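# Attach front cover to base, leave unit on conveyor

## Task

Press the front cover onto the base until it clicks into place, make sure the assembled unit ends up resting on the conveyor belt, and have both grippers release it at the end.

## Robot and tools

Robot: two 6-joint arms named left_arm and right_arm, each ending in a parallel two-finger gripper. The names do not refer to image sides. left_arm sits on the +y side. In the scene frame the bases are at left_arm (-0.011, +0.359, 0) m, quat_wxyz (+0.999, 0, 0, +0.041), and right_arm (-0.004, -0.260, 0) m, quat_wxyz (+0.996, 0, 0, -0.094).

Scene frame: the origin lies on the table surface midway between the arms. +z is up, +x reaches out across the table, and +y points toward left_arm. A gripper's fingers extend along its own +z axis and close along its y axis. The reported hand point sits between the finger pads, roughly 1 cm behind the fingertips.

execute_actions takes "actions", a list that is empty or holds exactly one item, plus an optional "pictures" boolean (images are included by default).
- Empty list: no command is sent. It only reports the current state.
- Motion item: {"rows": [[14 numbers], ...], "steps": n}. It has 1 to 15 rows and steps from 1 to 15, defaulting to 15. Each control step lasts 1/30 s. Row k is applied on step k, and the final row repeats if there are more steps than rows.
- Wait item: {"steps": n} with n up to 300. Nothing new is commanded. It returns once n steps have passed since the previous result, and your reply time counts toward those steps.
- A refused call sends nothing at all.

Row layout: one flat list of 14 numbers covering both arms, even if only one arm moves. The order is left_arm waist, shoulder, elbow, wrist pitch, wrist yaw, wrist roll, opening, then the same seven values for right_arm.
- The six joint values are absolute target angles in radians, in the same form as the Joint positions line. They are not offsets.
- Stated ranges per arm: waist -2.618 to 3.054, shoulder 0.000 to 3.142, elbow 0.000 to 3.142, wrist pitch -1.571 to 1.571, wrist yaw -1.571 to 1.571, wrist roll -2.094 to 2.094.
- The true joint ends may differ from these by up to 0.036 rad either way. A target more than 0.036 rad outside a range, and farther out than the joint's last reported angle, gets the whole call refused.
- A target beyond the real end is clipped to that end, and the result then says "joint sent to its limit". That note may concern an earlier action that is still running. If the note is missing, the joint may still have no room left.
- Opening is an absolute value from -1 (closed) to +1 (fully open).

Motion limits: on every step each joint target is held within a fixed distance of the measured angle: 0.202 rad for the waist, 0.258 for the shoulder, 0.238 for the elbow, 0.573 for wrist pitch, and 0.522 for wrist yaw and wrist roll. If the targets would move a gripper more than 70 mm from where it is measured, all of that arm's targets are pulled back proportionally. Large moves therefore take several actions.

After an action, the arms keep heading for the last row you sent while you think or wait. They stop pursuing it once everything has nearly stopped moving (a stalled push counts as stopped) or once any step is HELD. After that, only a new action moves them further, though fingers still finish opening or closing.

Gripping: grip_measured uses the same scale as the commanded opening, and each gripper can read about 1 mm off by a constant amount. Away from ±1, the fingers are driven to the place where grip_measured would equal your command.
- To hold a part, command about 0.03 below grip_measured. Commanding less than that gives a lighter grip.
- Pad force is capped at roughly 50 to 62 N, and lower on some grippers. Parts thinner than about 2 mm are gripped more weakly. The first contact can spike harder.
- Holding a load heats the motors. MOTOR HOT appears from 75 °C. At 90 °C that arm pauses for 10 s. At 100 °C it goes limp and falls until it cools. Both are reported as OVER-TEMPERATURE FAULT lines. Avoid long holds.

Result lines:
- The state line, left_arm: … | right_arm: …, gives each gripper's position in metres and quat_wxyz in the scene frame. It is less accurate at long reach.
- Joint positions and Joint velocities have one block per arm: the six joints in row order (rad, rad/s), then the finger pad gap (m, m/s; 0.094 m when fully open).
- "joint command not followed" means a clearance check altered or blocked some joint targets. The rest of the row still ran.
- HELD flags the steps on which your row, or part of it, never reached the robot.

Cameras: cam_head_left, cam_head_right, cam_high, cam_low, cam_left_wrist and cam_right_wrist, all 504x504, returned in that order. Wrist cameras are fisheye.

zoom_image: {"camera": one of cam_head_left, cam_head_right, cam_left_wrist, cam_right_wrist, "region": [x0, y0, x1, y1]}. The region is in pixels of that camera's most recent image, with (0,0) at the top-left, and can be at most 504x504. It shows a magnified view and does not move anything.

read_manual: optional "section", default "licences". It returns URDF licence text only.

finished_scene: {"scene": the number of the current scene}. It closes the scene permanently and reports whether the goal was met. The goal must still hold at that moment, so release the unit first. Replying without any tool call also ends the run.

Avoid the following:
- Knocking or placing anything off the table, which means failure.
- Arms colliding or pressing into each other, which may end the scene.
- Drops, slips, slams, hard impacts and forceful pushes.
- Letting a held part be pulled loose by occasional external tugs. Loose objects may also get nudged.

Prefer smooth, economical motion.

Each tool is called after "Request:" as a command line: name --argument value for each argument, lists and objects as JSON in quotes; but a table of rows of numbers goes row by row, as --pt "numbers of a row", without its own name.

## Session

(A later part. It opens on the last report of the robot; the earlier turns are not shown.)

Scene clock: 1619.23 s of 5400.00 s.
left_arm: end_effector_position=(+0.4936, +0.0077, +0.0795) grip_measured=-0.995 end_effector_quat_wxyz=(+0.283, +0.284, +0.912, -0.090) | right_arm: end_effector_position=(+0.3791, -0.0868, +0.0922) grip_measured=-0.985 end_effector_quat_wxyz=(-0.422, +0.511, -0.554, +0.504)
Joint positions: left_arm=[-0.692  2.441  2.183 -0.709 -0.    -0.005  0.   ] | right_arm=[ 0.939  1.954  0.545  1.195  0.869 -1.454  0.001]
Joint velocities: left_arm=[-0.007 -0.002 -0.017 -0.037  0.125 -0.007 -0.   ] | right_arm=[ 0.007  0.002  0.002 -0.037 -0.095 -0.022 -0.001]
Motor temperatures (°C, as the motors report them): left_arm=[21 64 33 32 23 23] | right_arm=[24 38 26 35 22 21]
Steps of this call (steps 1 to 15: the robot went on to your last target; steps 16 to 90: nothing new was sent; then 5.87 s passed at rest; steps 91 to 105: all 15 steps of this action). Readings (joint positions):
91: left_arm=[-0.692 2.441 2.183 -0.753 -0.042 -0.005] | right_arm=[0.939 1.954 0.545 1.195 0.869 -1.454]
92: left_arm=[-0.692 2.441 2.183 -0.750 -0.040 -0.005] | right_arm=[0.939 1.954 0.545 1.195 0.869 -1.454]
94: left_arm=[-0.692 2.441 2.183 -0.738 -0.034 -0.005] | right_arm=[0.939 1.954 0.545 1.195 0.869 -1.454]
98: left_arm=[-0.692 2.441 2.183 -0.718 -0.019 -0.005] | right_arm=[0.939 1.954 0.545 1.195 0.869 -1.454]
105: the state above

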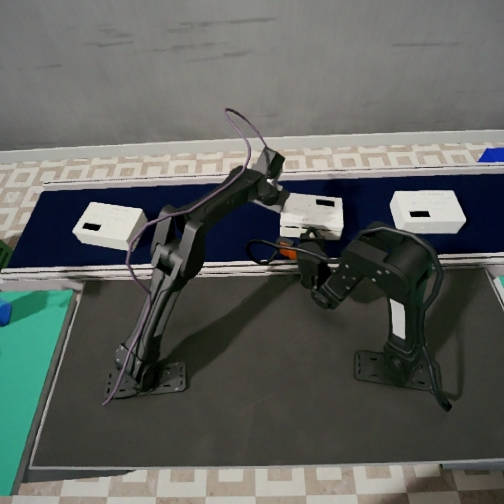

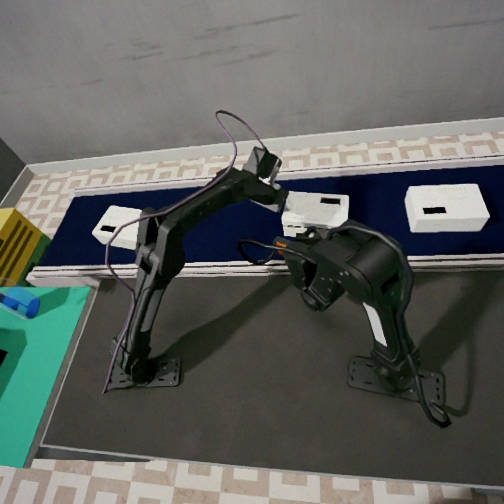

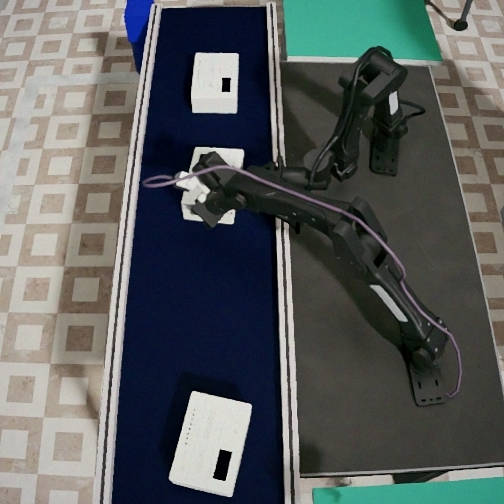

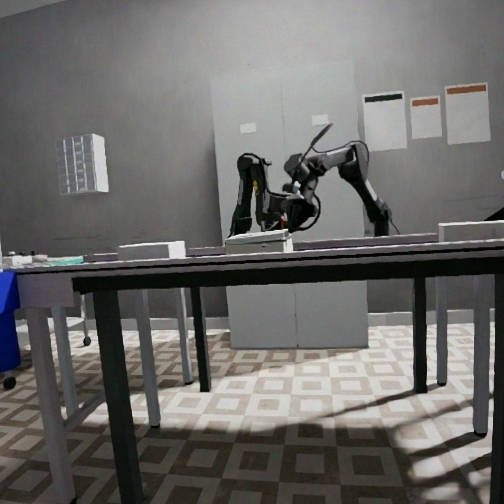

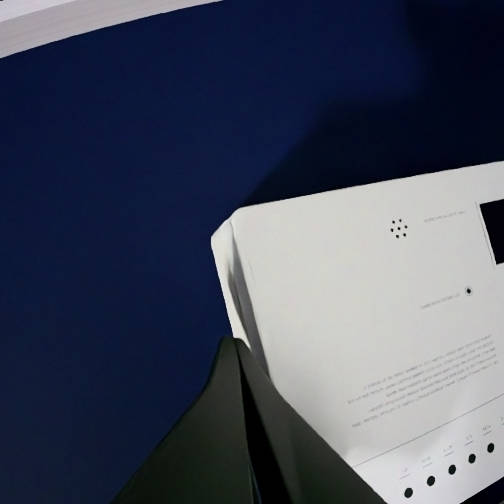

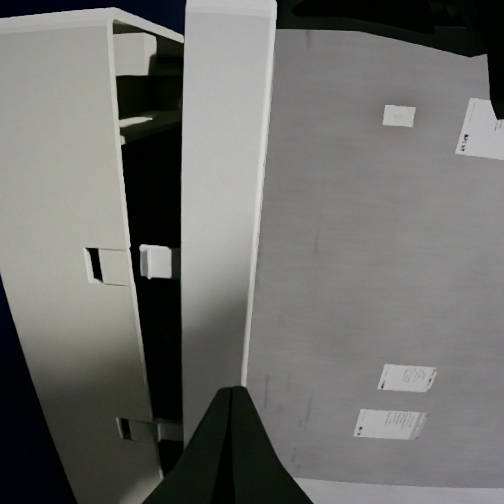

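Request:
execute_actions --actions '[{"rows": [[-0.695,2.44,2.174,-0.70,0.014,0,-1,0.945,1.926,0.531,1.19,0.88,-1.452,-1],[-0.695,2.44,2.174,-0.70,0.018,0,-1,0.945,1.926,0.531,1.19,0.88,-1.452,-1],[-0.695,2.44,2.174,-0.70,0.022,0,-1,0.945,1.926,0.531,1.19,0.88,-1.452,-1],[-0.695,2.44,2.174,-0.70,0.026,0,-1,0.945,1.926,0.531,1.19,0.88,-1.452,-1],[-0.695,2.44,2.174,-0.70,0.03,0,-1,0.945,1.926,0.531,1.19,0.88,-1.452,-1]], "steps": 15}]'

Scene clock: 1627.73 s of 5400.00 s.
left_arm: end_effector_position=(+0.4915, +0.0041, +0.0798) grip_measured=-0.995 end_effector_quat_wxyz=(+0.281, +0.287, +0.910, -0.100) | right_arm: end_effector_position=(+0.3791, -0.0868, +0.0922) grip_measured=-0.985 end_effector_quat_wxyz=(-0.422, +0.511, -0.554, +0.504)
Joint positions: left_arm=[-0.692  2.441  2.183 -0.707  0.023 -0.005  0.   ] | right_arm=[ 0.939  1.954  0.545  1.195  0.869 -1.454  0.001]
Joint velocities: left_arm=[ 0.007 -0.002  0.007  0.037  0.022 -0.007 -0.   ] | right_arm=[-0.012 -0.017 -0.007  0.007 -0.007  0.051  0.001]
Motor temperatures (°C, as the motors report them): left_arm=[21 65 33 32 23 23] | right_arm=[24 38 26 35 22 21]
Steps of this call (steps 1 to 15: the robot went on to your last target; steps 16 to 90: nothing new was sent; then 5.00 s passed at rest; steps 91 to 105: all 15 steps of this action). Readings (joint positions):
91: left_arm=[-0.692 2.441 2.183 -0.707 0.005 -0.005] | right_arm=[0.939 1.954 0.545 1.195 0.869 -1.454]
92: left_arm=[-0.692 2.441 2.183 -0.707 0.006 -0.005] | right_arm=[0.939 1.954 0.545 1.195 0.869 -1.454]
94: left_arm=[-0.692 2.441 2.183 -0.707 0.010 -0.005] | right_arm=[0.939 1.954 0.545 1.195 0.869 -1.454]
98: left_arm=[-0.692 2.441 2.183 -0.707 0.018 -0.005] | right_arm=[0.939 1.954 0.545 1.195 0.869 -1.454]
105: the state above

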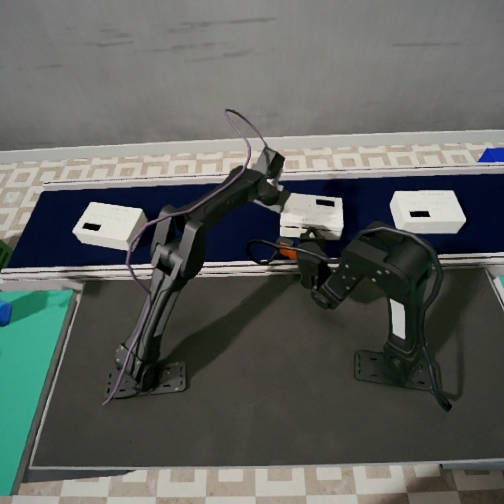

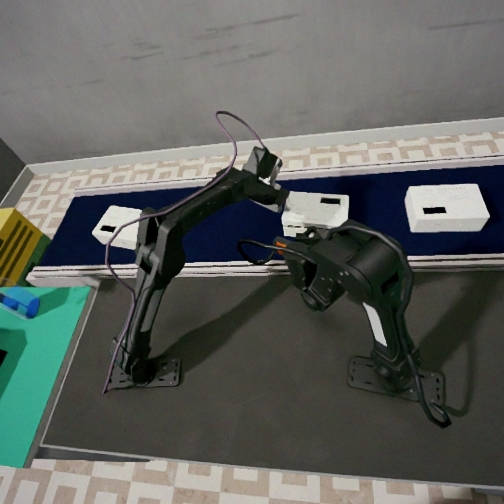

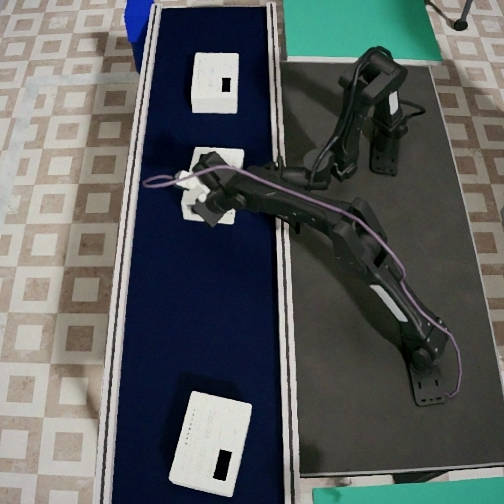

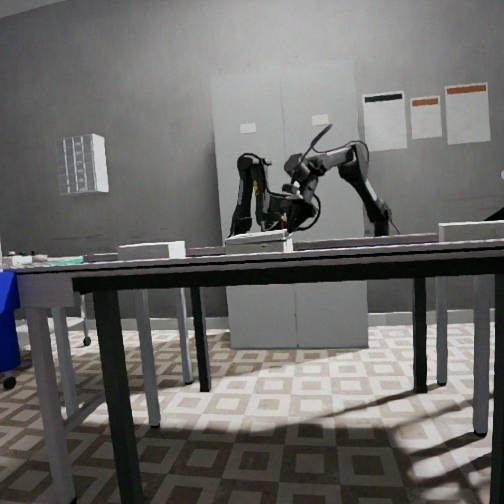

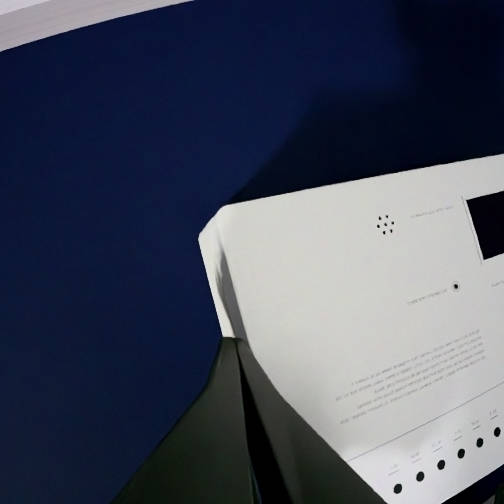

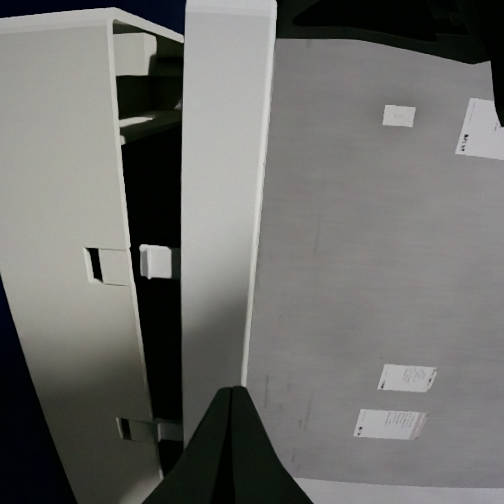

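Request:
execute_actions --actions '[{"rows": [[-0.695,2.44,2.174,-0.698,0.033,0,-1,0.945,1.926,0.531,1.19,0.88,-1.452,-1],[-0.695,2.44,2.174,-0.696,0.036,0,-1,0.945,1.926,0.531,1.19,0.88,-1.452,-1],[-0.695,2.44,2.174,-0.694,0.039,0,-1,0.945,1.926,0.531,1.19,0.88,-1.452,-1],[-0.695,2.44,2.174,-0.692,0.042,0,-1,0.945,1.926,0.531,1.19,0.88,-1.452,-1],[-0.695,2.44,2.174,-0.69,0.045,0,-1,0.945,1.926,0.531,1.19,0.88,-1.452,-1]], "steps": 15}]'

Scene clock: 1634.30 s of 5400.00 s.
left_arm: end_effector_position=(+0.4915, +0.0010, +0.0812) grip_measured=-0.995 end_effector_quat_wxyz=(+0.283, +0.289, +0.908, -0.108) | right_arm: end_effector_position=(+0.3791, -0.0868, +0.0922) grip_measured=-0.985 end_effector_quat_wxyz=(-0.422, +0.511, -0.554, +0.504)
Joint positions: left_arm=[-0.692  2.441  2.183 -0.698  0.037 -0.005  0.   ] | right_arm=[ 0.939  1.954  0.545  1.195  0.869 -1.454  0.001]
Joint velocities: left_arm=[ 0.012 -0.012 -0.002  0.066  0.022 -0.051 -0.001] | right_arm=[ 0.012 -0.002  0.012 -0.154  0.022 -0.037 -0.   ]
Motor temperatures (°C, as the motors report them): left_arm=[21 65 33 32 23 23] | right_arm=[24 38 26 35 22 21]
Steps of this call (steps 1 to 15: the robot went on to your last target; steps 16 to 90: nothing new was sent; then 3.07 s passed at rest; steps 91 to 105: all 15 steps of this action). Readings (joint positions):
91: left_arm=[-0.692 2.441 2.183 -0.707 0.024 -0.005] | right_arm=[0.939 1.954 0.545 1.195 0.869 -1.454]
92: left_arm=[-0.692 2.441 2.183 -0.706 0.025 -0.005] | right_arm=[0.939 1.954 0.545 1.195 0.869 -1.454]
94: left_arm=[-0.692 2.441 2.183 -0.705 0.027 -0.005] | right_arm=[0.939 1.954 0.545 1.195 0.869 -1.454]
98: left_arm=[-0.692 2.441 2.183 -0.703 0.031 -0.005] | right_arm=[0.939 1.954 0.545 1.195 0.869 -1.454]
105: the state above

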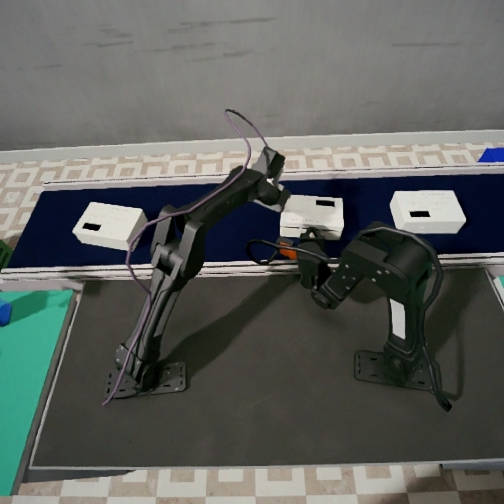

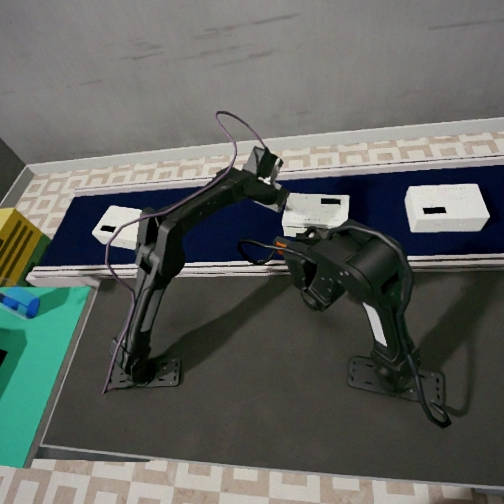

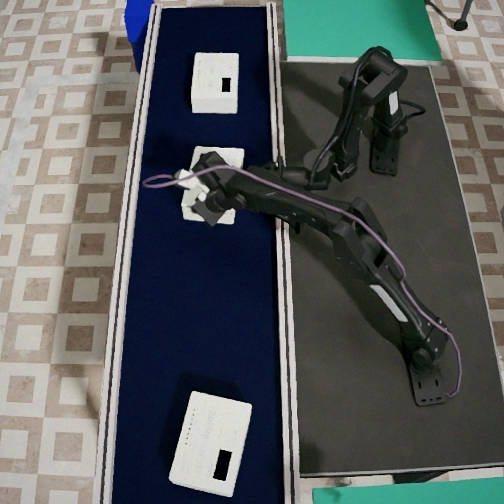

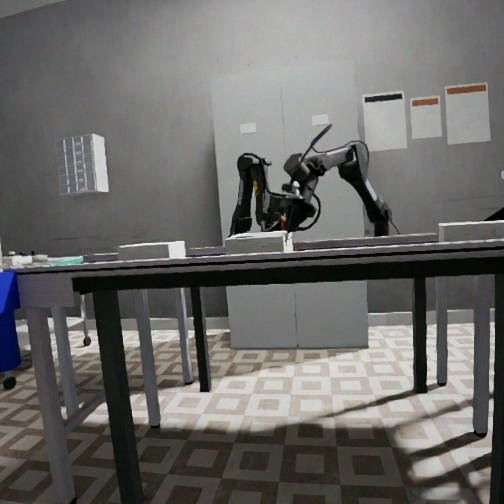

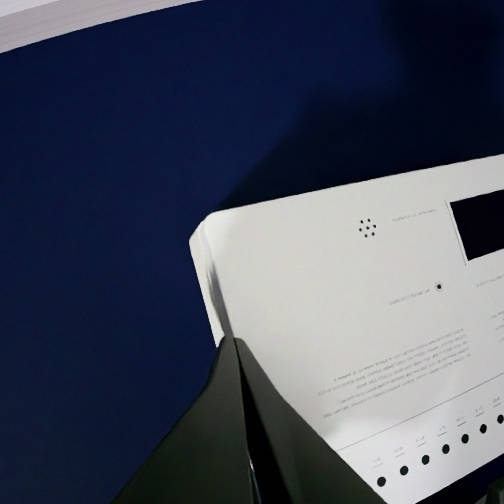

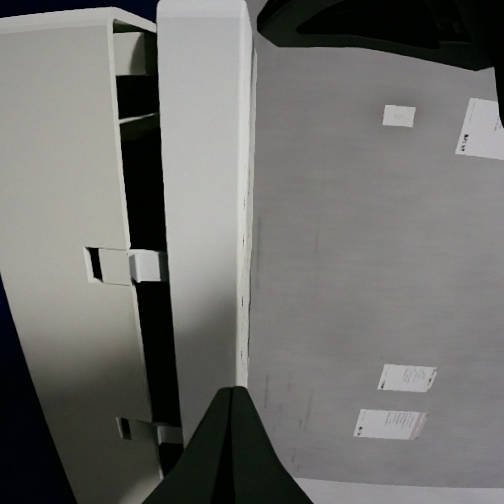

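Request:
zoom_image --camera "cam_right_wrist" --region '[70, 220, 200, 310]'

Request:
zoom_image --camera "cam_low" --region '[215, 215, 305, 260]'

Region (70, 220, 200, 310) of cam_right_wrist's 504x504 image, scaled by 3.877, with more detail than that image has; it fills the top 349 rows of this view, and the rest is white.

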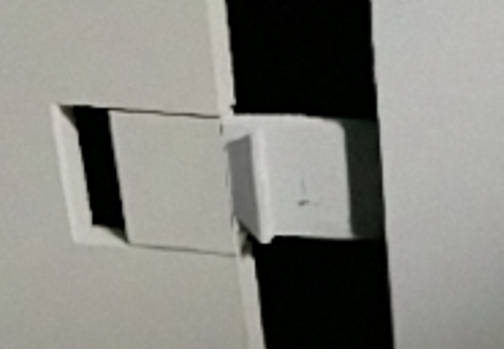

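Region (215, 215, 305, 260) of cam_low's 504x504 image, scaled by 5.600, with more detail than that image has.

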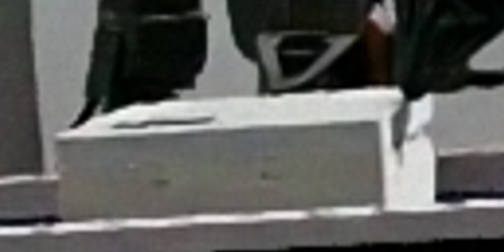

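Request:
execute_actions --actions '[{"rows": [[-0.695,2.42,2.19,-0.70,0.02,0,-1,0.945,1.94,0.54,1.18,0.88,-1.452,-1],[-0.695,2.41,2.20,-0.70,0.0,0,-1,0.945,1.94,0.54,1.17,0.88,-1.452,-1],[-0.695,2.40,2.21,-0.70,0.0,0,-1,0.945,1.94,0.54,1.16,0.88,-1.452,-1],[-0.70,2.40,2.22,-0.71,0.0,0,-1,0.945,1.94,0.54,1.15,0.88,-1.452,-1],[-0.71,2.40,2.23,-0.71,0.0,0,-1,0.945,1.94,0.54,1.14,0.88,-1.452,-1],[-0.725,2.40,2.24,-0.72,0.0,0,-1,0.945,1.94,0.54,1.13,0.88,-1.452,-1],[-0.74,2.40,2.25,-0.72,0.0,0,-1,0.945,1.94,0.54,1.13,0.88,-1.452,-1],[-0.755,2.40,2.26,-0.73,0.0,0,-1,0.945,1.94,0.54,1.13,0.88,-1.452,-1],[-0.77,2.40,2.27,-0.73,0.0,0,-1,0.945,1.94,0.54,1.13,0.88,-1.452,-1],[-0.785,2.40,2.28,-0.74,0.0,0,-1,0.945,1.94,0.54,1.13,0.88,-1.452,-1],[-0.80,2.40,2.29,-0.74,0.0,0,-1,0.945,1.94,0.54,1.13,0.88,-1.452,-1],[-0.815,2.40,2.30,-0.75,0.0,0,-1,0.945,1.94,0.54,1.13,0.88,-1.452,-1],[-0.83,2.40,2.30,-0.75,0.0,0,-1,0.945,1.94,0.54,1.13,0.88,-1.452,-1],[-0.842,2.40,2.30,-0.755,0.0,0,-1,0.945,1.94,0.54,1.13,0.88,-1.452,-1],[-0.85,2.40,2.30,-0.755,0.0,0,-1,0.945,1.94,0.54,1.13,0.88,-1.452,-1]], "steps": 15}]' --pictures false

Request:
execute_actions --actions '[{"rows": [[-0.853,2.415,2.30,-0.755,0,0,-1,0.931,1.962,0.57,1.13,0.858,-1.452,-1],[-0.853,2.42,2.30,-0.755,0,0,-1,0.928,1.964,0.572,1.13,0.855,-1.452,-1],[-0.853,2.425,2.30,-0.755,0,0,-1,0.925,1.966,0.574,1.13,0.852,-1.452,-1],[-0.853,2.43,2.30,-0.755,0,0,-1,0.922,1.968,0.576,1.13,0.849,-1.452,-1],[-0.853,2.435,2.30,-0.755,0,0,-1,0.919,1.97,0.578,1.13,0.846,-1.452,-1],[-0.853,2.44,2.30,-0.755,0,0,-1,0.916,1.972,0.58,1.13,0.843,-1.452,-1],[-0.853,2.44,2.30,-0.755,0,0,-1,0.913,1.974,0.582,1.13,0.84,-1.452,-1],[-0.853,2.44,2.30,-0.755,0,0,-1,0.91,1.976,0.584,1.13,0.837,-1.452,-1],[-0.853,2.44,2.30,-0.755,0,0,-1,0.907,1.978,0.586,1.13,0.834,-1.452,-1]], "steps": 15}]'

Scene clock: 1663.57 s of 5400.00 s.
left_arm: end_effector_position=(+0.4563, -0.0623, +0.1243) grip_measured=-0.995 end_effector_quat_wxyz=(+0.318, +0.336, +0.878, -0.124) | right_arm: end_effector_position=(+0.3774, -0.0884, +0.0831) grip_measured=-0.985 end_effector_quat_wxyz=(-0.403, +0.527, -0.553, +0.504)
Joint positions: left_arm=[-0.816  2.423  2.272 -0.724  0.002 -0.005  0.   ] | right_arm=[ 0.939  1.954  0.545  1.144  0.869 -1.454  0.001]
Joint velocities: left_arm=[-0.559 -0.085  0.085 -0.051 -0.007 -0.007 -0.001] | right_arm=[ 0.012  0.012  0.007 -0.095 -0.007  0.007 -0.002]
Motor temperatures (°C, as the motors report them): left_arm=[21 66 33 32 23 23] | right_arm=[24 38 26 35 22 21]
Steps of this call (steps 1 to 15: the robot went on to your last target; steps 16 to 90: nothing new was sent; then 25.77 s passed at rest; steps 91 to 105: all 15 steps of this action). Readings (joint positions):
91: left_arm=[-0.692 2.441 2.183 -0.697 0.037 -0.005] | right_arm=[0.939 1.954 0.545 1.194 0.869 -1.454]
92: left_arm=[-0.692 2.441 2.183 -0.697 0.033 -0.005] | right_arm=[0.939 1.954 0.545 1.193 0.869 -1.454]
94: left_arm=[-0.692 2.439 2.183 -0.698 0.023 -0.005] | right_arm=[0.939 1.954 0.545 1.185 0.869 -1.454]
98: left_arm=[-0.703 2.436 2.211 -0.711 0.009 -0.005] | right_arm=[0.939 1.954 0.545 1.160 0.869 -1.454]
105: the state above

Scene clock: 1664.07 s of 5400.00 s.
left_arm: end_effector_position=(+0.4352, -0.0806, +0.1132) grip_measured=-0.995 end_effector_quat_wxyz=(+0.301, +0.357, +0.875, -0.127) | right_arm: end_effector_position=(+0.3855, -0.0912, +0.0819) grip_measured=-0.985 end_effector_quat_wxyz=(-0.403, +0.527, -0.556, +0.501)
Joint positions: left_arm=[-0.859  2.44   2.279 -0.744  0.006 -0.005  0.   ] | right_arm=[ 0.913  1.965  0.563  1.139  0.843 -1.454  0.001]
Joint velocities: left_arm=[-0.002 -0.012  0.007  0.081  0.007 -0.051 -0.001] | right_arm=[-0.007 -0.007  0.002  0.007 -0.022 -0.007  0.001]
Motor temperatures (°C, as the motors report them): left_arm=[21 66 34 32 23 23] | right_arm=[24 38 26 35 22 21]
Steps of this call (steps 1 to 15: all 15 steps of this action). Readings (joint positions):
1: left_arm=[-0.834 2.422 2.275 -0.725 0.002 -0.005] | right_arm=[0.939 1.954 0.545 1.143 0.869 -1.454]
2: left_arm=[-0.850 2.422 2.278 -0.725 0.003 -0.005] | right_arm=[0.939 1.954 0.545 1.142 0.867 -1.454]
4: left_arm=[-0.870 2.422 2.279 -0.729 0.005 -0.005] | right_arm=[0.936 1.954 0.545 1.142 0.863 -1.454]
8: left_arm=[-0.870 2.430 2.279 -0.736 0.006 -0.005] | right_arm=[0.923 1.957 0.554 1.139 0.854 -1.454]
15: the state above

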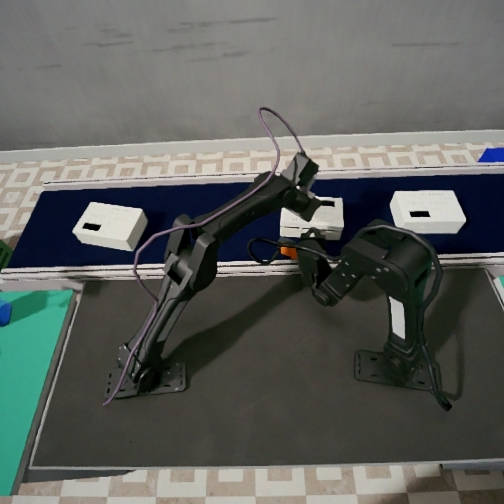

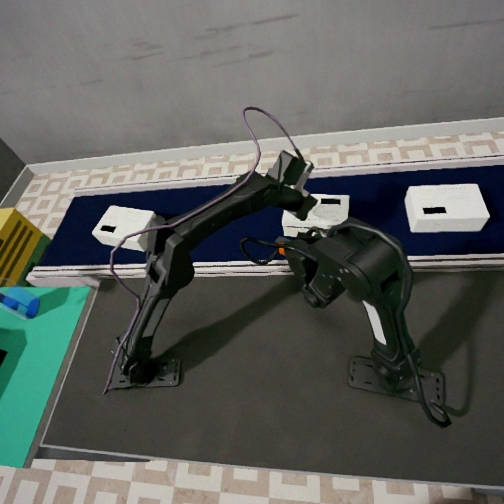

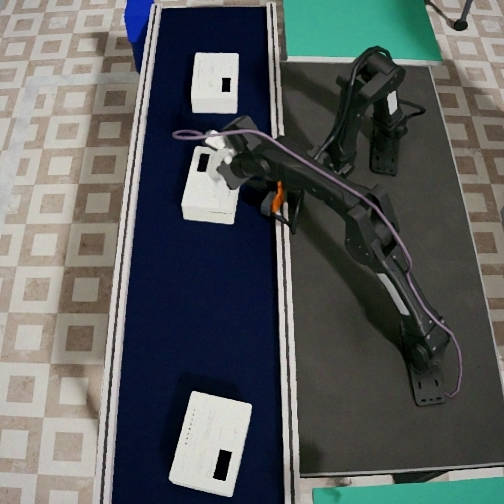

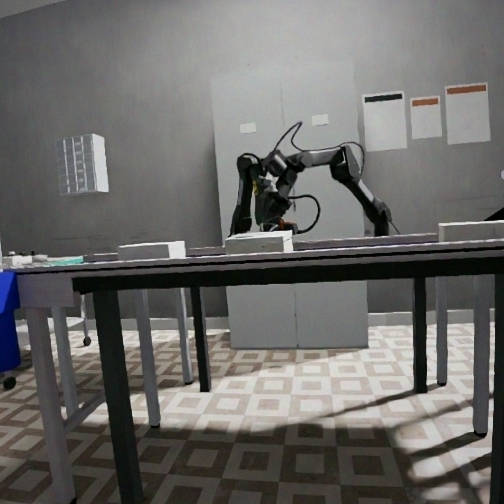

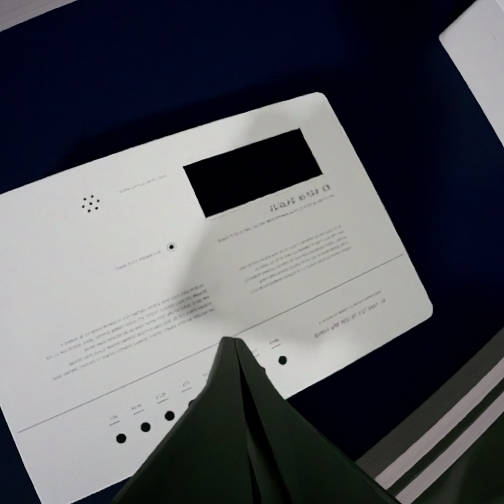

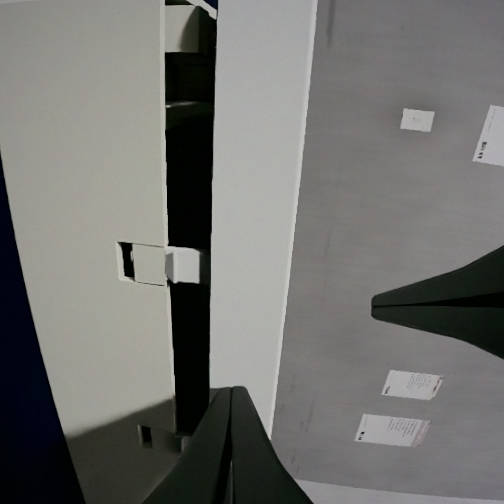

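Request:
execute_actions --actions '[{"rows": [[-0.853,2.44,2.30,-0.755,0,0,-1,0.904,1.98,0.589,1.13,0.831,-1.452,-1],[-0.853,2.44,2.30,-0.755,0,0,-1,0.901,1.982,0.592,1.13,0.828,-1.452,-1],[-0.853,2.44,2.30,-0.755,0,0,-1,0.898,1.984,0.595,1.13,0.825,-1.452,-1],[-0.853,2.44,2.30,-0.755,0,0,-1,0.895,1.986,0.598,1.13,0.822,-1.452,-1],[-0.853,2.44,2.30,-0.755,0,0,-1,0.892,1.988,0.601,1.13,0.819,-1.452,-1],[-0.853,2.44,2.30,-0.755,0,0,-1,0.89,1.99,0.603,1.13,0.817,-1.452,-1]], "steps": 15}]'

Scene clock: 1671.77 s of 5400.00 s.
left_arm: end_effector_position=(+0.4352, -0.0805, +0.1131) grip_measured=-0.995 end_effector_quat_wxyz=(+0.301, +0.357, +0.875, -0.127) | right_arm: end_effector_position=(+0.3916, -0.0914, +0.0814) grip_measured=-0.985 end_effector_quat_wxyz=(-0.405, +0.526, -0.557, +0.499)
Joint positions: left_arm=[-0.859  2.44   2.279 -0.745  0.006 -0.005  0.   ] | right_arm=[ 0.897  1.976  0.579  1.138  0.825 -1.454  0.001]
Joint velocities: left_arm=[-0.007  0.007 -0.007  0.037 -0.051 -0.037 -0.001] | right_arm=[-0.007 -0.007 -0.002 -0.007  0.007 -0.022  0.   ]
Motor temperatures (°C, as the motors report them): left_arm=[21 66 35 32 23 23] | right_arm=[24 37 26 35 22 21]
Steps of this call (steps 1 to 15: the robot went on to your last target; steps 16 to 90: nothing new was sent; then 4.20 s passed at rest; steps 91 to 105: all 15 steps of this action). Readings (joint positions):
91: left_arm=[-0.859 2.440 2.279 -0.745 0.006 -0.005] | right_arm=[0.913 1.965 0.563 1.139 0.840 -1.454]
92: left_arm=[-0.859 2.440 2.279 -0.745 0.006 -0.005] | right_arm=[0.913 1.965 0.563 1.139 0.839 -1.454]
94: left_arm=[-0.859 2.440 2.279 -0.745 0.006 -0.005] | right_arm=[0.910 1.965 0.564 1.139 0.836 -1.454]
98: left_arm=[-0.859 2.440 2.279 -0.745 0.006 -0.005] | right_arm=[0.899 1.974 0.578 1.138 0.829 -1.454]
105: the state above

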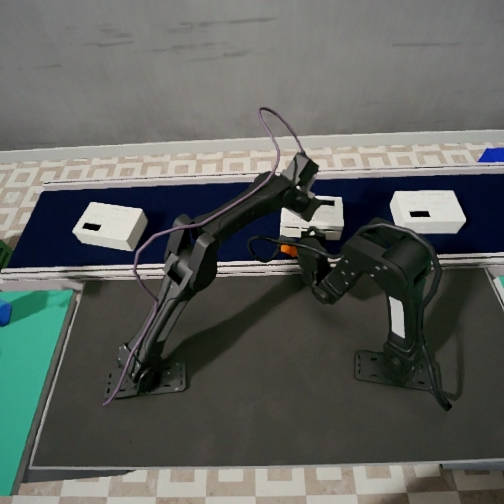

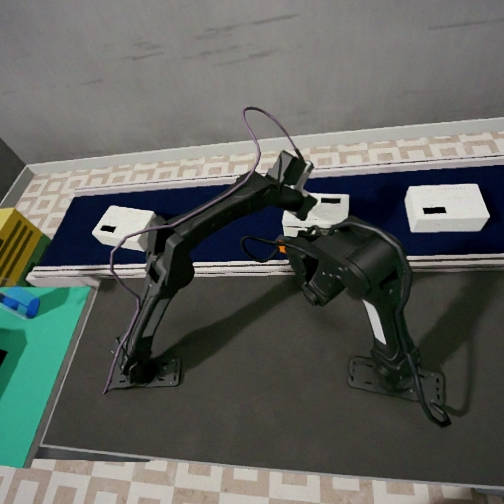

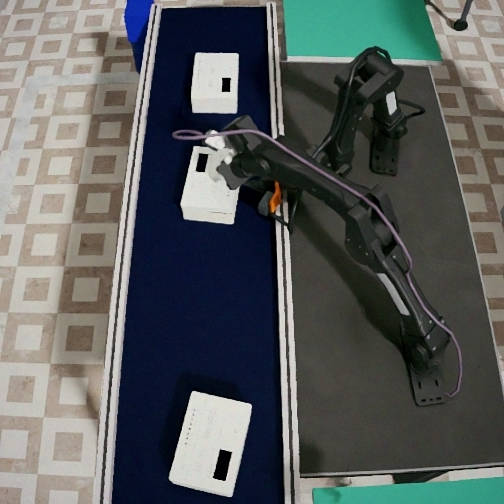

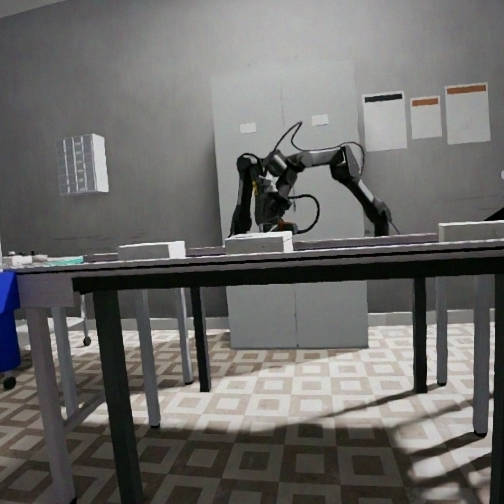

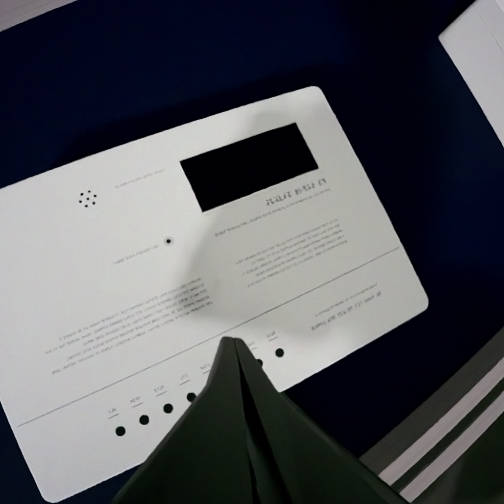

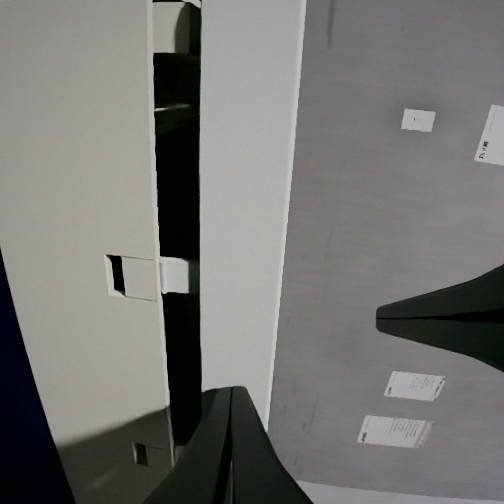

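Request:
execute_actions --actions '[{"rows": [[-0.855,2.45,2.295,-0.755,0,0,-1,0.895,1.98,0.59,1.13,0.82,-1.452,-1],[-0.855,2.455,2.295,-0.755,0,0,-1,0.895,1.98,0.59,1.13,0.82,-1.452,-1],[-0.855,2.46,2.29,-0.755,0,0,-1,0.895,1.98,0.59,1.13,0.82,-1.452,-1],[-0.855,2.465,2.29,-0.755,0,0,-1,0.895,1.98,0.59,1.13,0.82,-1.452,-1],[-0.855,2.47,2.285,-0.755,0,0,-1,0.895,1.98,0.59,1.13,0.82,-1.452,-1],[-0.855,2.475,2.285,-0.755,0,0,-1,0.895,1.98,0.59,1.13,0.82,-1.452,-1],[-0.855,2.48,2.28,-0.755,0,0,-1,0.895,1.98,0.59,1.13,0.82,-1.452,-1],[-0.855,2.485,2.28,-0.755,0,0,-1,0.895,1.98,0.59,1.13,0.82,-1.452,-1],[-0.855,2.49,2.275,-0.755,0,0,-1,0.895,1.98,0.59,1.13,0.82,-1.452,-1],[-0.855,2.495,2.275,-0.76,0,0,-1,0.895,1.98,0.59,1.13,0.82,-1.452,-1],[-0.855,2.50,2.27,-0.765,0,0,-1,0.895,1.98,0.59,1.13,0.82,-1.452,-1],[-0.855,2.505,2.27,-0.77,0,0,-1,0.895,1.98,0.59,1.13,0.82,-1.452,-1],[-0.855,2.51,2.27,-0.775,0,0,-1,0.895,1.98,0.59,1.13,0.82,-1.452,-1],[-0.855,2.515,2.27,-0.78,0,0,-1,0.895,1.98,0.59,1.13,0.82,-1.452,-1],[-0.855,2.52,2.27,-0.785,0,0,-1,0.895,1.98,0.59,1.13,0.82,-1.452,-1]], "steps": 15}]' --pictures false

Request:
execute_actions --actions '[{"rows": [[-0.855,2.525,2.265,-0.795,0,0,-1,0.895,1.98,0.59,1.13,0.82,-1.452,-1],[-0.855,2.53,2.26,-0.805,0,0,-1,0.895,1.98,0.59,1.13,0.82,-1.452,-1],[-0.855,2.535,2.255,-0.815,0,0,-1,0.895,1.98,0.59,1.13,0.82,-1.452,-1],[-0.855,2.54,2.25,-0.825,0,0,-1,0.895,1.98,0.59,1.13,0.82,-1.452,-1],[-0.855,2.545,2.25,-0.835,0,0,-1,0.895,1.98,0.59,1.13,0.82,-1.452,-1],[-0.855,2.55,2.25,-0.845,0,0,-1,0.895,1.98,0.59,1.13,0.82,-1.452,-1]], "steps": 12}]'

Scene clock: 1690.57 s of 5400.00 s.
left_arm: end_effector_position=(+0.4341, -0.0795, +0.0786) grip_measured=-0.995 end_effector_quat_wxyz=(+0.275, +0.360, +0.884, -0.116) | right_arm: end_effector_position=(+0.3916, -0.0913, +0.0814) grip_measured=-0.985 end_effector_quat_wxyz=(-0.405, +0.526, -0.557, +0.499)
Joint positions: left_arm=[-0.859  2.497  2.279 -0.745  0.006 -0.005  0.   ] | right_arm=[ 0.897  1.976  0.579  1.138  0.824 -1.454  0.001]
Joint velocities: left_arm=[-0.012  0.012 -0.007  0.037  0.051 -0.022 -0.001] | right_arm=[ 0.017 -0.002 -0.002  0.007 -0.007 -0.066  0.   ]
Motor temperatures (°C, as the motors report them): left_arm=[21 67 36 32 23 23] | right_arm=[24 36 27 35 22 21]
Steps of this call (steps 1 to 15: the robot went on to your last target; steps 16 to 90: nothing new was sent; then 15.30 s passed at rest; steps 91 to 105: all 15 steps of this action). Readings (joint positions):
91: left_arm=[-0.859 2.440 2.279 -0.745 0.006 -0.005] | right_arm=[0.897 1.976 0.579 1.138 0.824 -1.454]
92: left_arm=[-0.859 2.441 2.279 -0.745 0.006 -0.005] | right_arm=[0.897 1.976 0.579 1.138 0.824 -1.454]
94: left_arm=[-0.859 2.445 2.279 -0.745 0.006 -0.005] | right_arm=[0.897 1.976 0.579 1.138 0.824 -1.454]
98: left_arm=[-0.859 2.466 2.279 -0.745 0.006 -0.005] | right_arm=[0.897 1.976 0.579 1.138 0.824 -1.454]
105: the state above

Scene clock: 1690.97 s of 5400.00 s.
left_arm: end_effector_position=(+0.4333, -0.0787, +0.0743) grip_measured=-0.995 end_effector_quat_wxyz=(+0.271, +0.361, +0.885, -0.115) | right_arm: end_effector_position=(+0.3916, -0.0913, +0.0814) grip_measured=-0.985 end_effector_quat_wxyz=(-0.405, +0.526, -0.557, +0.499)
Joint positions: left_arm=[-0.859  2.503  2.279 -0.75   0.006 -0.005  0.   ] | right_arm=[ 0.897  1.976  0.579  1.138  0.824 -1.454  0.001]
Joint velocities: left_arm=[ 0.012 -0.007 -0.002  0.022 -0.022 -0.022 -0.001] | right_arm=[-0.012 -0.002  0.012  0.007  0.007 -0.007 -0.001]
Motor temperatures (°C, as the motors report them): left_arm=[21 67 36 32 23 23] | right_arm=[24 36 27 35 22 21]
Steps of this call (steps 1 to 12: all 12 steps of this action). Readings (joint positions):
1: left_arm=[-0.859 2.498 2.279 -0.745 0.006 -0.005] | right_arm=[0.897 1.976 0.579 1.138 0.824 -1.454]
2: left_arm=[-0.859 2.498 2.279 -0.746 0.006 -0.005] | right_arm=[0.897 1.976 0.579 1.138 0.824 -1.454]
4: left_arm=[-0.859 2.501 2.279 -0.749 0.006 -0.005] | right_arm=[0.897 1.976 0.579 1.138 0.824 -1.454]
8: left_arm=[-0.859 2.503 2.279 -0.750 0.006 -0.005] | right_arm=[0.897 1.976 0.579 1.138 0.824 -1.454]
12: the state above

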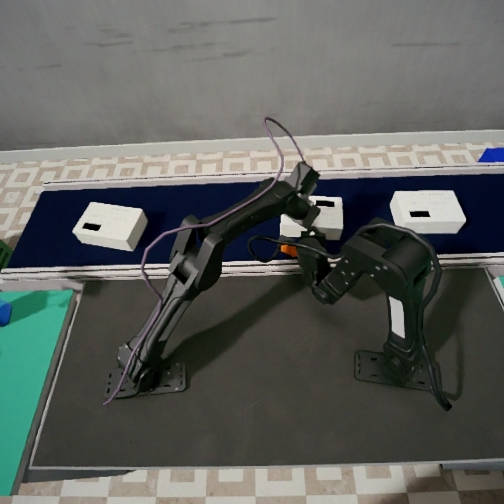

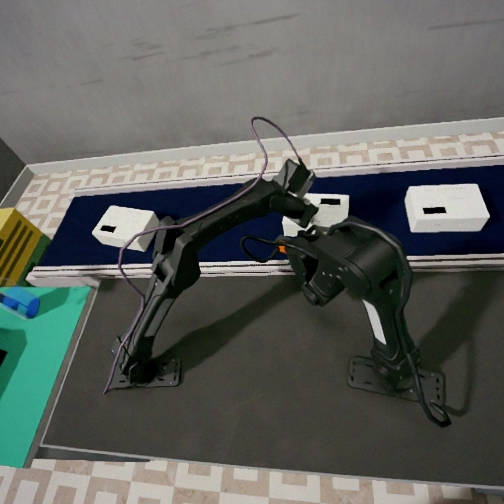

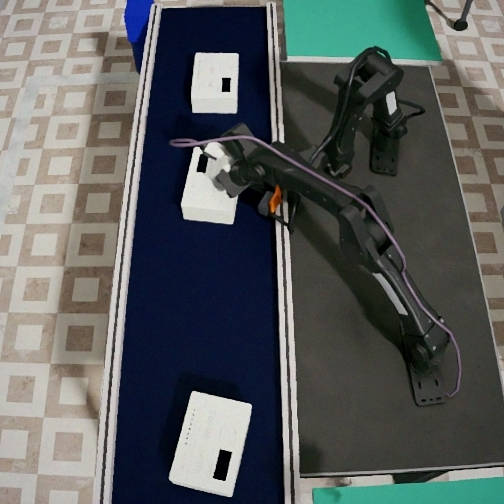

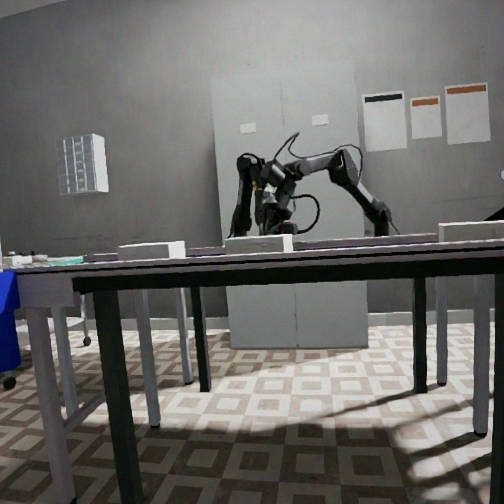

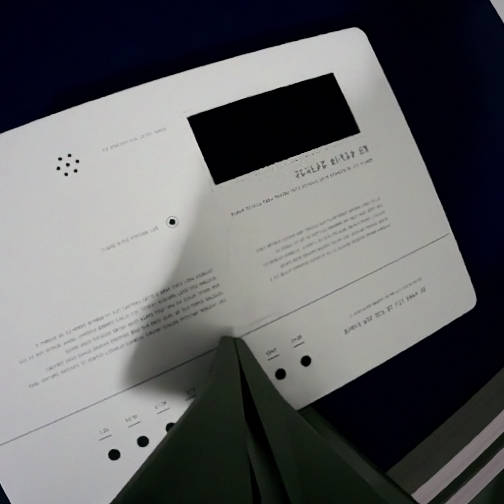

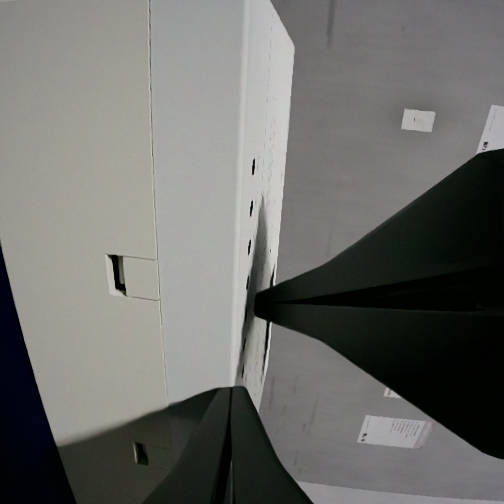

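Seated. Retract both arms.

Request:
execute_actions --actions '[{"rows": [[-0.855,2.49,2.28,-0.75,0,0,-1,0.905,1.95,0.565,1.14,0.835,-1.452,-1],[-0.855,2.47,2.28,-0.75,0,0,-1,0.915,1.945,0.557,1.14,0.845,-1.452,-1],[-0.855,2.45,2.28,-0.75,0,0,-1,0.925,1.94,0.549,1.14,0.855,-1.452,-1],[-0.85,2.42,2.27,-0.75,0,0,-1,0.935,1.935,0.541,1.14,0.865,-1.452,-1],[-0.84,2.39,2.26,-0.75,0,0,-1,0.945,1.93,0.533,1.14,0.875,-1.452,-1],[-0.82,2.35,2.24,-0.75,0,0,-1,0.95,1.92,0.53,1.14,0.88,-1.452,-1],[-0.79,2.30,2.21,-0.75,0,0,-1,0.95,1.90,0.53,1.14,0.88,-1.452,-1],[-0.75,2.25,2.17,-0.75,0,0,-1,0.95,1.88,0.53,1.14,0.88,-1.452,-1],[-0.70,2.19,2.12,-0.75,0,0,-1,0.95,1.86,0.53,1.14,0.88,-1.452,-1],[-0.65,2.13,2.06,-0.75,0,0,-1,0.95,1.84,0.53,1.14,0.88,-1.452,-1],[-0.60,2.07,2.0,-0.75,0,0,-1,0.95,1.82,0.53,1.14,0.88,-1.452,-1],[-0.55,2.0,1.93,-0.75,0,0,-1,0.95,1.80,0.53,1.14,0.88,-1.452,-1],[-0.50,1.93,1.86,-0.75,0,0,-1,0.95,1.78,0.53,1.14,0.88,-1.452,-1],[-0.45,1.86,1.79,-0.75,0,0,-1,0.95,1.76,0.53,1.14,0.88,-1.452,-1],[-0.40,1.8,1.72,-0.75,0,0,-1,0.95,1.74,0.53,1.14,0.88,-1.452,-1]], "steps": 15}]' --pictures false

Request:
execute_actions --actions '[{"rows": [[-0.35,1.7,1.62,-0.7,0,0,-1,0.9,1.68,0.53,1.05,0.82,-1.4,-1],[-0.30,1.6,1.52,-0.65,0,0,-1,0.83,1.6,0.53,0.95,0.75,-1.3,-1],[-0.25,1.5,1.42,-0.6,0,0,-1,0.76,1.5,0.53,0.85,0.68,-1.2,-1],[-0.2,1.4,1.32,-0.55,0,0,-1,0.68,1.4,0.55,0.75,0.6,-1.1,-1],[-0.15,1.3,1.22,-0.5,0,0,-1,0.6,1.3,0.57,0.65,0.52,-1.0,-1],[-0.1,1.2,1.12,-0.45,0,0,-1,0.52,1.2,0.6,0.55,0.44,-0.85,-1],[-0.05,1.1,1.02,-0.4,0,0,-1,0.44,1.1,0.62,0.45,0.36,-0.7,-1],[0,1.0,0.92,-0.35,0,0,-1,0.36,1.0,0.64,0.35,0.28,-0.55,-1],[0,0.9,0.85,-0.3,0,0,-1,0.28,0.9,0.66,0.25,0.2,-0.4,-1],[0,0.8,0.8,-0.3,0,0,-1,0.2,0.8,0.68,0.15,0.12,-0.25,-1],[0,0.75,0.75,-0.3,0,0,-1,0.12,0.75,0.7,0.05,0.05,-0.1,-1],[0,0.7,0.7,-0.3,0,0,-1,0.05,0.7,0.7,-0.1,0,0,-1],[0,0.7,0.7,-0.3,0,0,-1,0,0.7,0.7,-0.3,0,0,-1]], "steps": 15}]' --pictures false

Request:
execute_actions --actions '[{"steps": 45}]'

Scene clock: 1714.07 s of 5400.00 s.
left_arm: end_effector_position=(+0.4651, +0.0436, +0.1864) grip_measured=-0.995 end_effector_quat_wxyz=(+0.335, +0.269, +0.897, -0.106) | right_arm: end_effector_position=(+0.3755, -0.0854, +0.1362) grip_measured=-0.985 end_effector_quat_wxyz=(+0.456, -0.487, +0.553, -0.500)
Joint positions: left_arm=[-0.665  2.118  1.996 -0.731  0.01  -0.005  0.   ] | right_arm=[ 0.947  1.801  0.538  1.131  0.865 -1.454  0.001]
Joint velocities: left_arm=[ 1.048 -1.311 -1.267  0.022 -0.022  0.022  0.   ] | right_arm=[ 0.002 -0.632 -0.007  0.022 -0.037  0.007 -0.   ]
Motor temperatures (°C, as the motors report them): left_arm=[21 61 33 30 23 23] | right_arm=[24 36 27 34 22 21]
Steps of this call (steps 1 to 15: the robot went on to your last target; steps 16 to 90: nothing new was sent; then 19.60 s passed at rest; steps 91 to 105: all 15 steps of this action). Readings (joint positions):
91: left_arm=[-0.859 2.501 2.279 -0.746 0.006 -0.005] | right_arm=[0.897 1.976 0.579 1.138 0.824 -1.454]
92: left_arm=[-0.859 2.500 2.279 -0.745 0.006 -0.005] | right_arm=[0.898 1.976 0.579 1.138 0.826 -1.454]
94: left_arm=[-0.859 2.492 2.277 -0.747 0.006 -0.005] | right_arm=[0.907 1.971 0.573 1.139 0.835 -1.454]
98: left_arm=[-0.844 2.406 2.224 -0.753 0.007 -0.005] | right_arm=[0.941 1.942 0.544 1.135 0.853 -1.454]
105: the state above

Scene clock: 1714.57 s of 5400.00 s.
left_arm: end_effector_position=(+0.3993, +0.4001, +0.2842) grip_measured=-0.995 end_effector_quat_wxyz=(+0.517, -0.045, +0.854, +0.028) | right_arm: end_effector_position=(+0.3034, -0.3377, +0.3621) grip_measured=-0.985 end_effector_quat_wxyz=(+0.689, -0.003, +0.686, -0.234)
Joint positions: left_arm=[ 0.01   1.27   1.143 -0.355 -0.013 -0.005  0.   ] | right_arm=[ 0.032  0.732  0.702  0.089  0.167 -0.343  0.001]
Joint velocities: left_arm=[ 0.525 -2.606 -2.42   0.535 -0.183  0.007 -0.001] | right_arm=[-1.092 -1.614  0.168 -1.883 -0.667  2.293  0.   ]
Motor temperatures (°C, as the motors report them): left_arm=[21 61 33 30 23 23] | right_arm=[24 36 27 34 22 21]
Steps of this call (steps 1 to 15: all 15 steps of this action). Readings (joint positions):
1: left_arm=[-0.626 2.072 1.952 -0.727 0.010 -0.005] | right_arm=[0.942 1.774 0.538 1.121 0.857 -1.448]
2: left_arm=[-0.585 2.026 1.906 -0.718 0.010 -0.005] | right_arm=[0.926 1.736 0.538 1.089 0.834 -1.426]
4: left_arm=[-0.499 1.931 1.810 -0.687 0.008 -0.005] | right_arm=[0.836 1.615 0.538 0.975 0.758 -1.341]
8: left_arm=[-0.312 1.735 1.607 -0.578 0.006 -0.005] | right_arm=[0.539 1.297 0.583 0.683 0.546 -1.017]
15: the state above

Scene clock: 1716.07 s of 5400.00 s.
left_arm: end_effector_position=(+0.2871, +0.3886, +0.2815) grip_measured=-0.995 end_effector_quat_wxyz=(+0.597, -0.041, +0.801, +0.029) | right_arm: end_effector_position=(+0.2906, -0.3170, +0.2840) grip_measured=-0.985 end_effector_quat_wxyz=(+0.601, +0.075, +0.793, -0.062)
Joint positions: left_arm=[ 0.01   0.697  0.715 -0.307 -0.006 -0.005  0.   ] | right_arm=[-0.     0.694  0.709 -0.289  0.008 -0.005  0.001]
Joint velocities: left_arm=[ 0.002 -0.017 -0.002  0.081  0.007 -0.007 -0.   ] | right_arm=[-0.007  0.012  0.012  0.022 -0.037  0.051 -0.001]
Motor temperatures (°C, as the motors report them): left_arm=[21 60 33 31 23 23] | right_arm=[24 36 27 35 22 21]
Steps of this call (steps 1 to 45: the robot went on to your last target). Readings (joint positions):
1: left_arm=[0.019 1.177 1.062 -0.341 -0.017 -0.005] | right_arm=[0.007 0.691 0.707 0.033 0.144 -0.274]
2: left_arm=[0.017 1.083 0.981 -0.329 -0.016 -0.005] | right_arm=[0.000 0.671 0.709 -0.013 0.121 -0.220]
4: left_arm=[0.012 0.891 0.827 -0.315 -0.011 -0.005] | right_arm=[-0.000 0.673 0.709 -0.098 0.080 -0.142]
8: left_arm=[0.010 0.698 0.715 -0.330 -0.008 -0.005] | right_arm=[-0.000 0.694 0.709 -0.225 0.037 -0.061]
45: the state above
All arms were judged still, so your last target was given up. Only a new action makes them travel on or press farther. Fingers that are still opening or closing keep moving.

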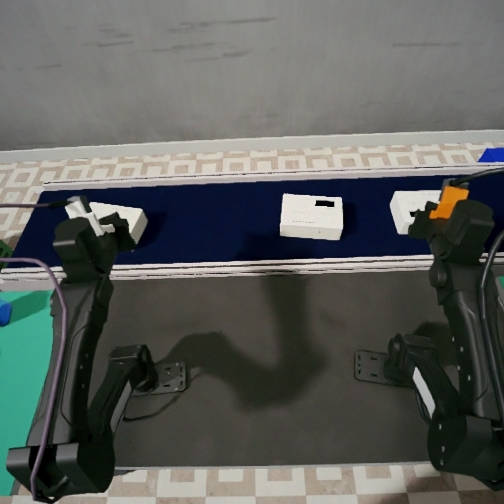

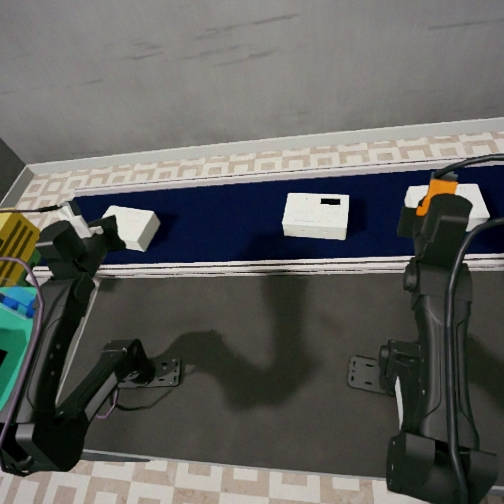

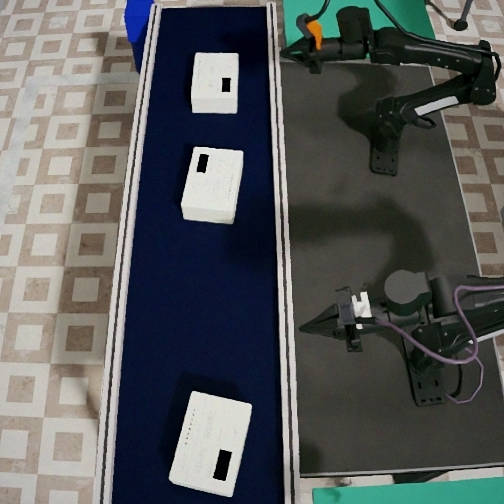

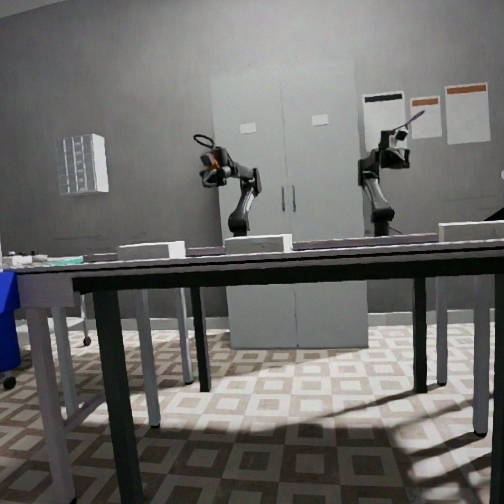

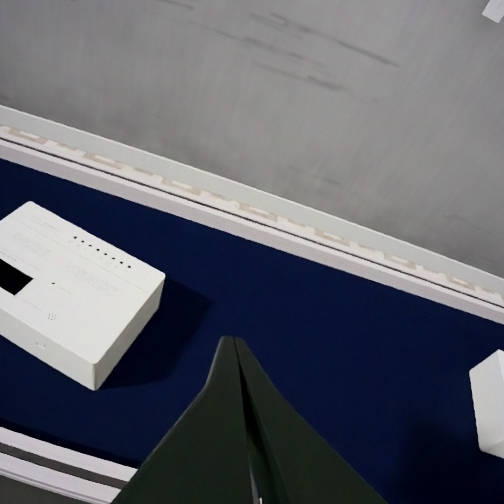

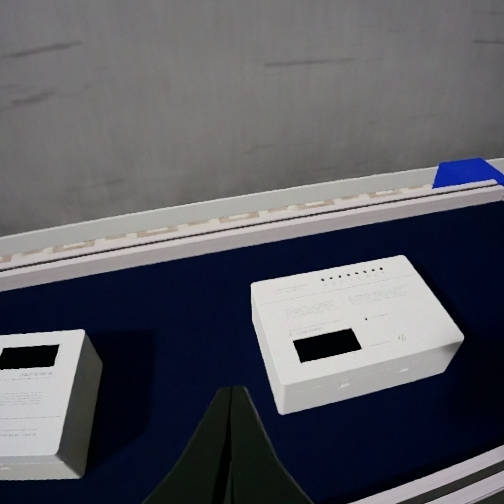

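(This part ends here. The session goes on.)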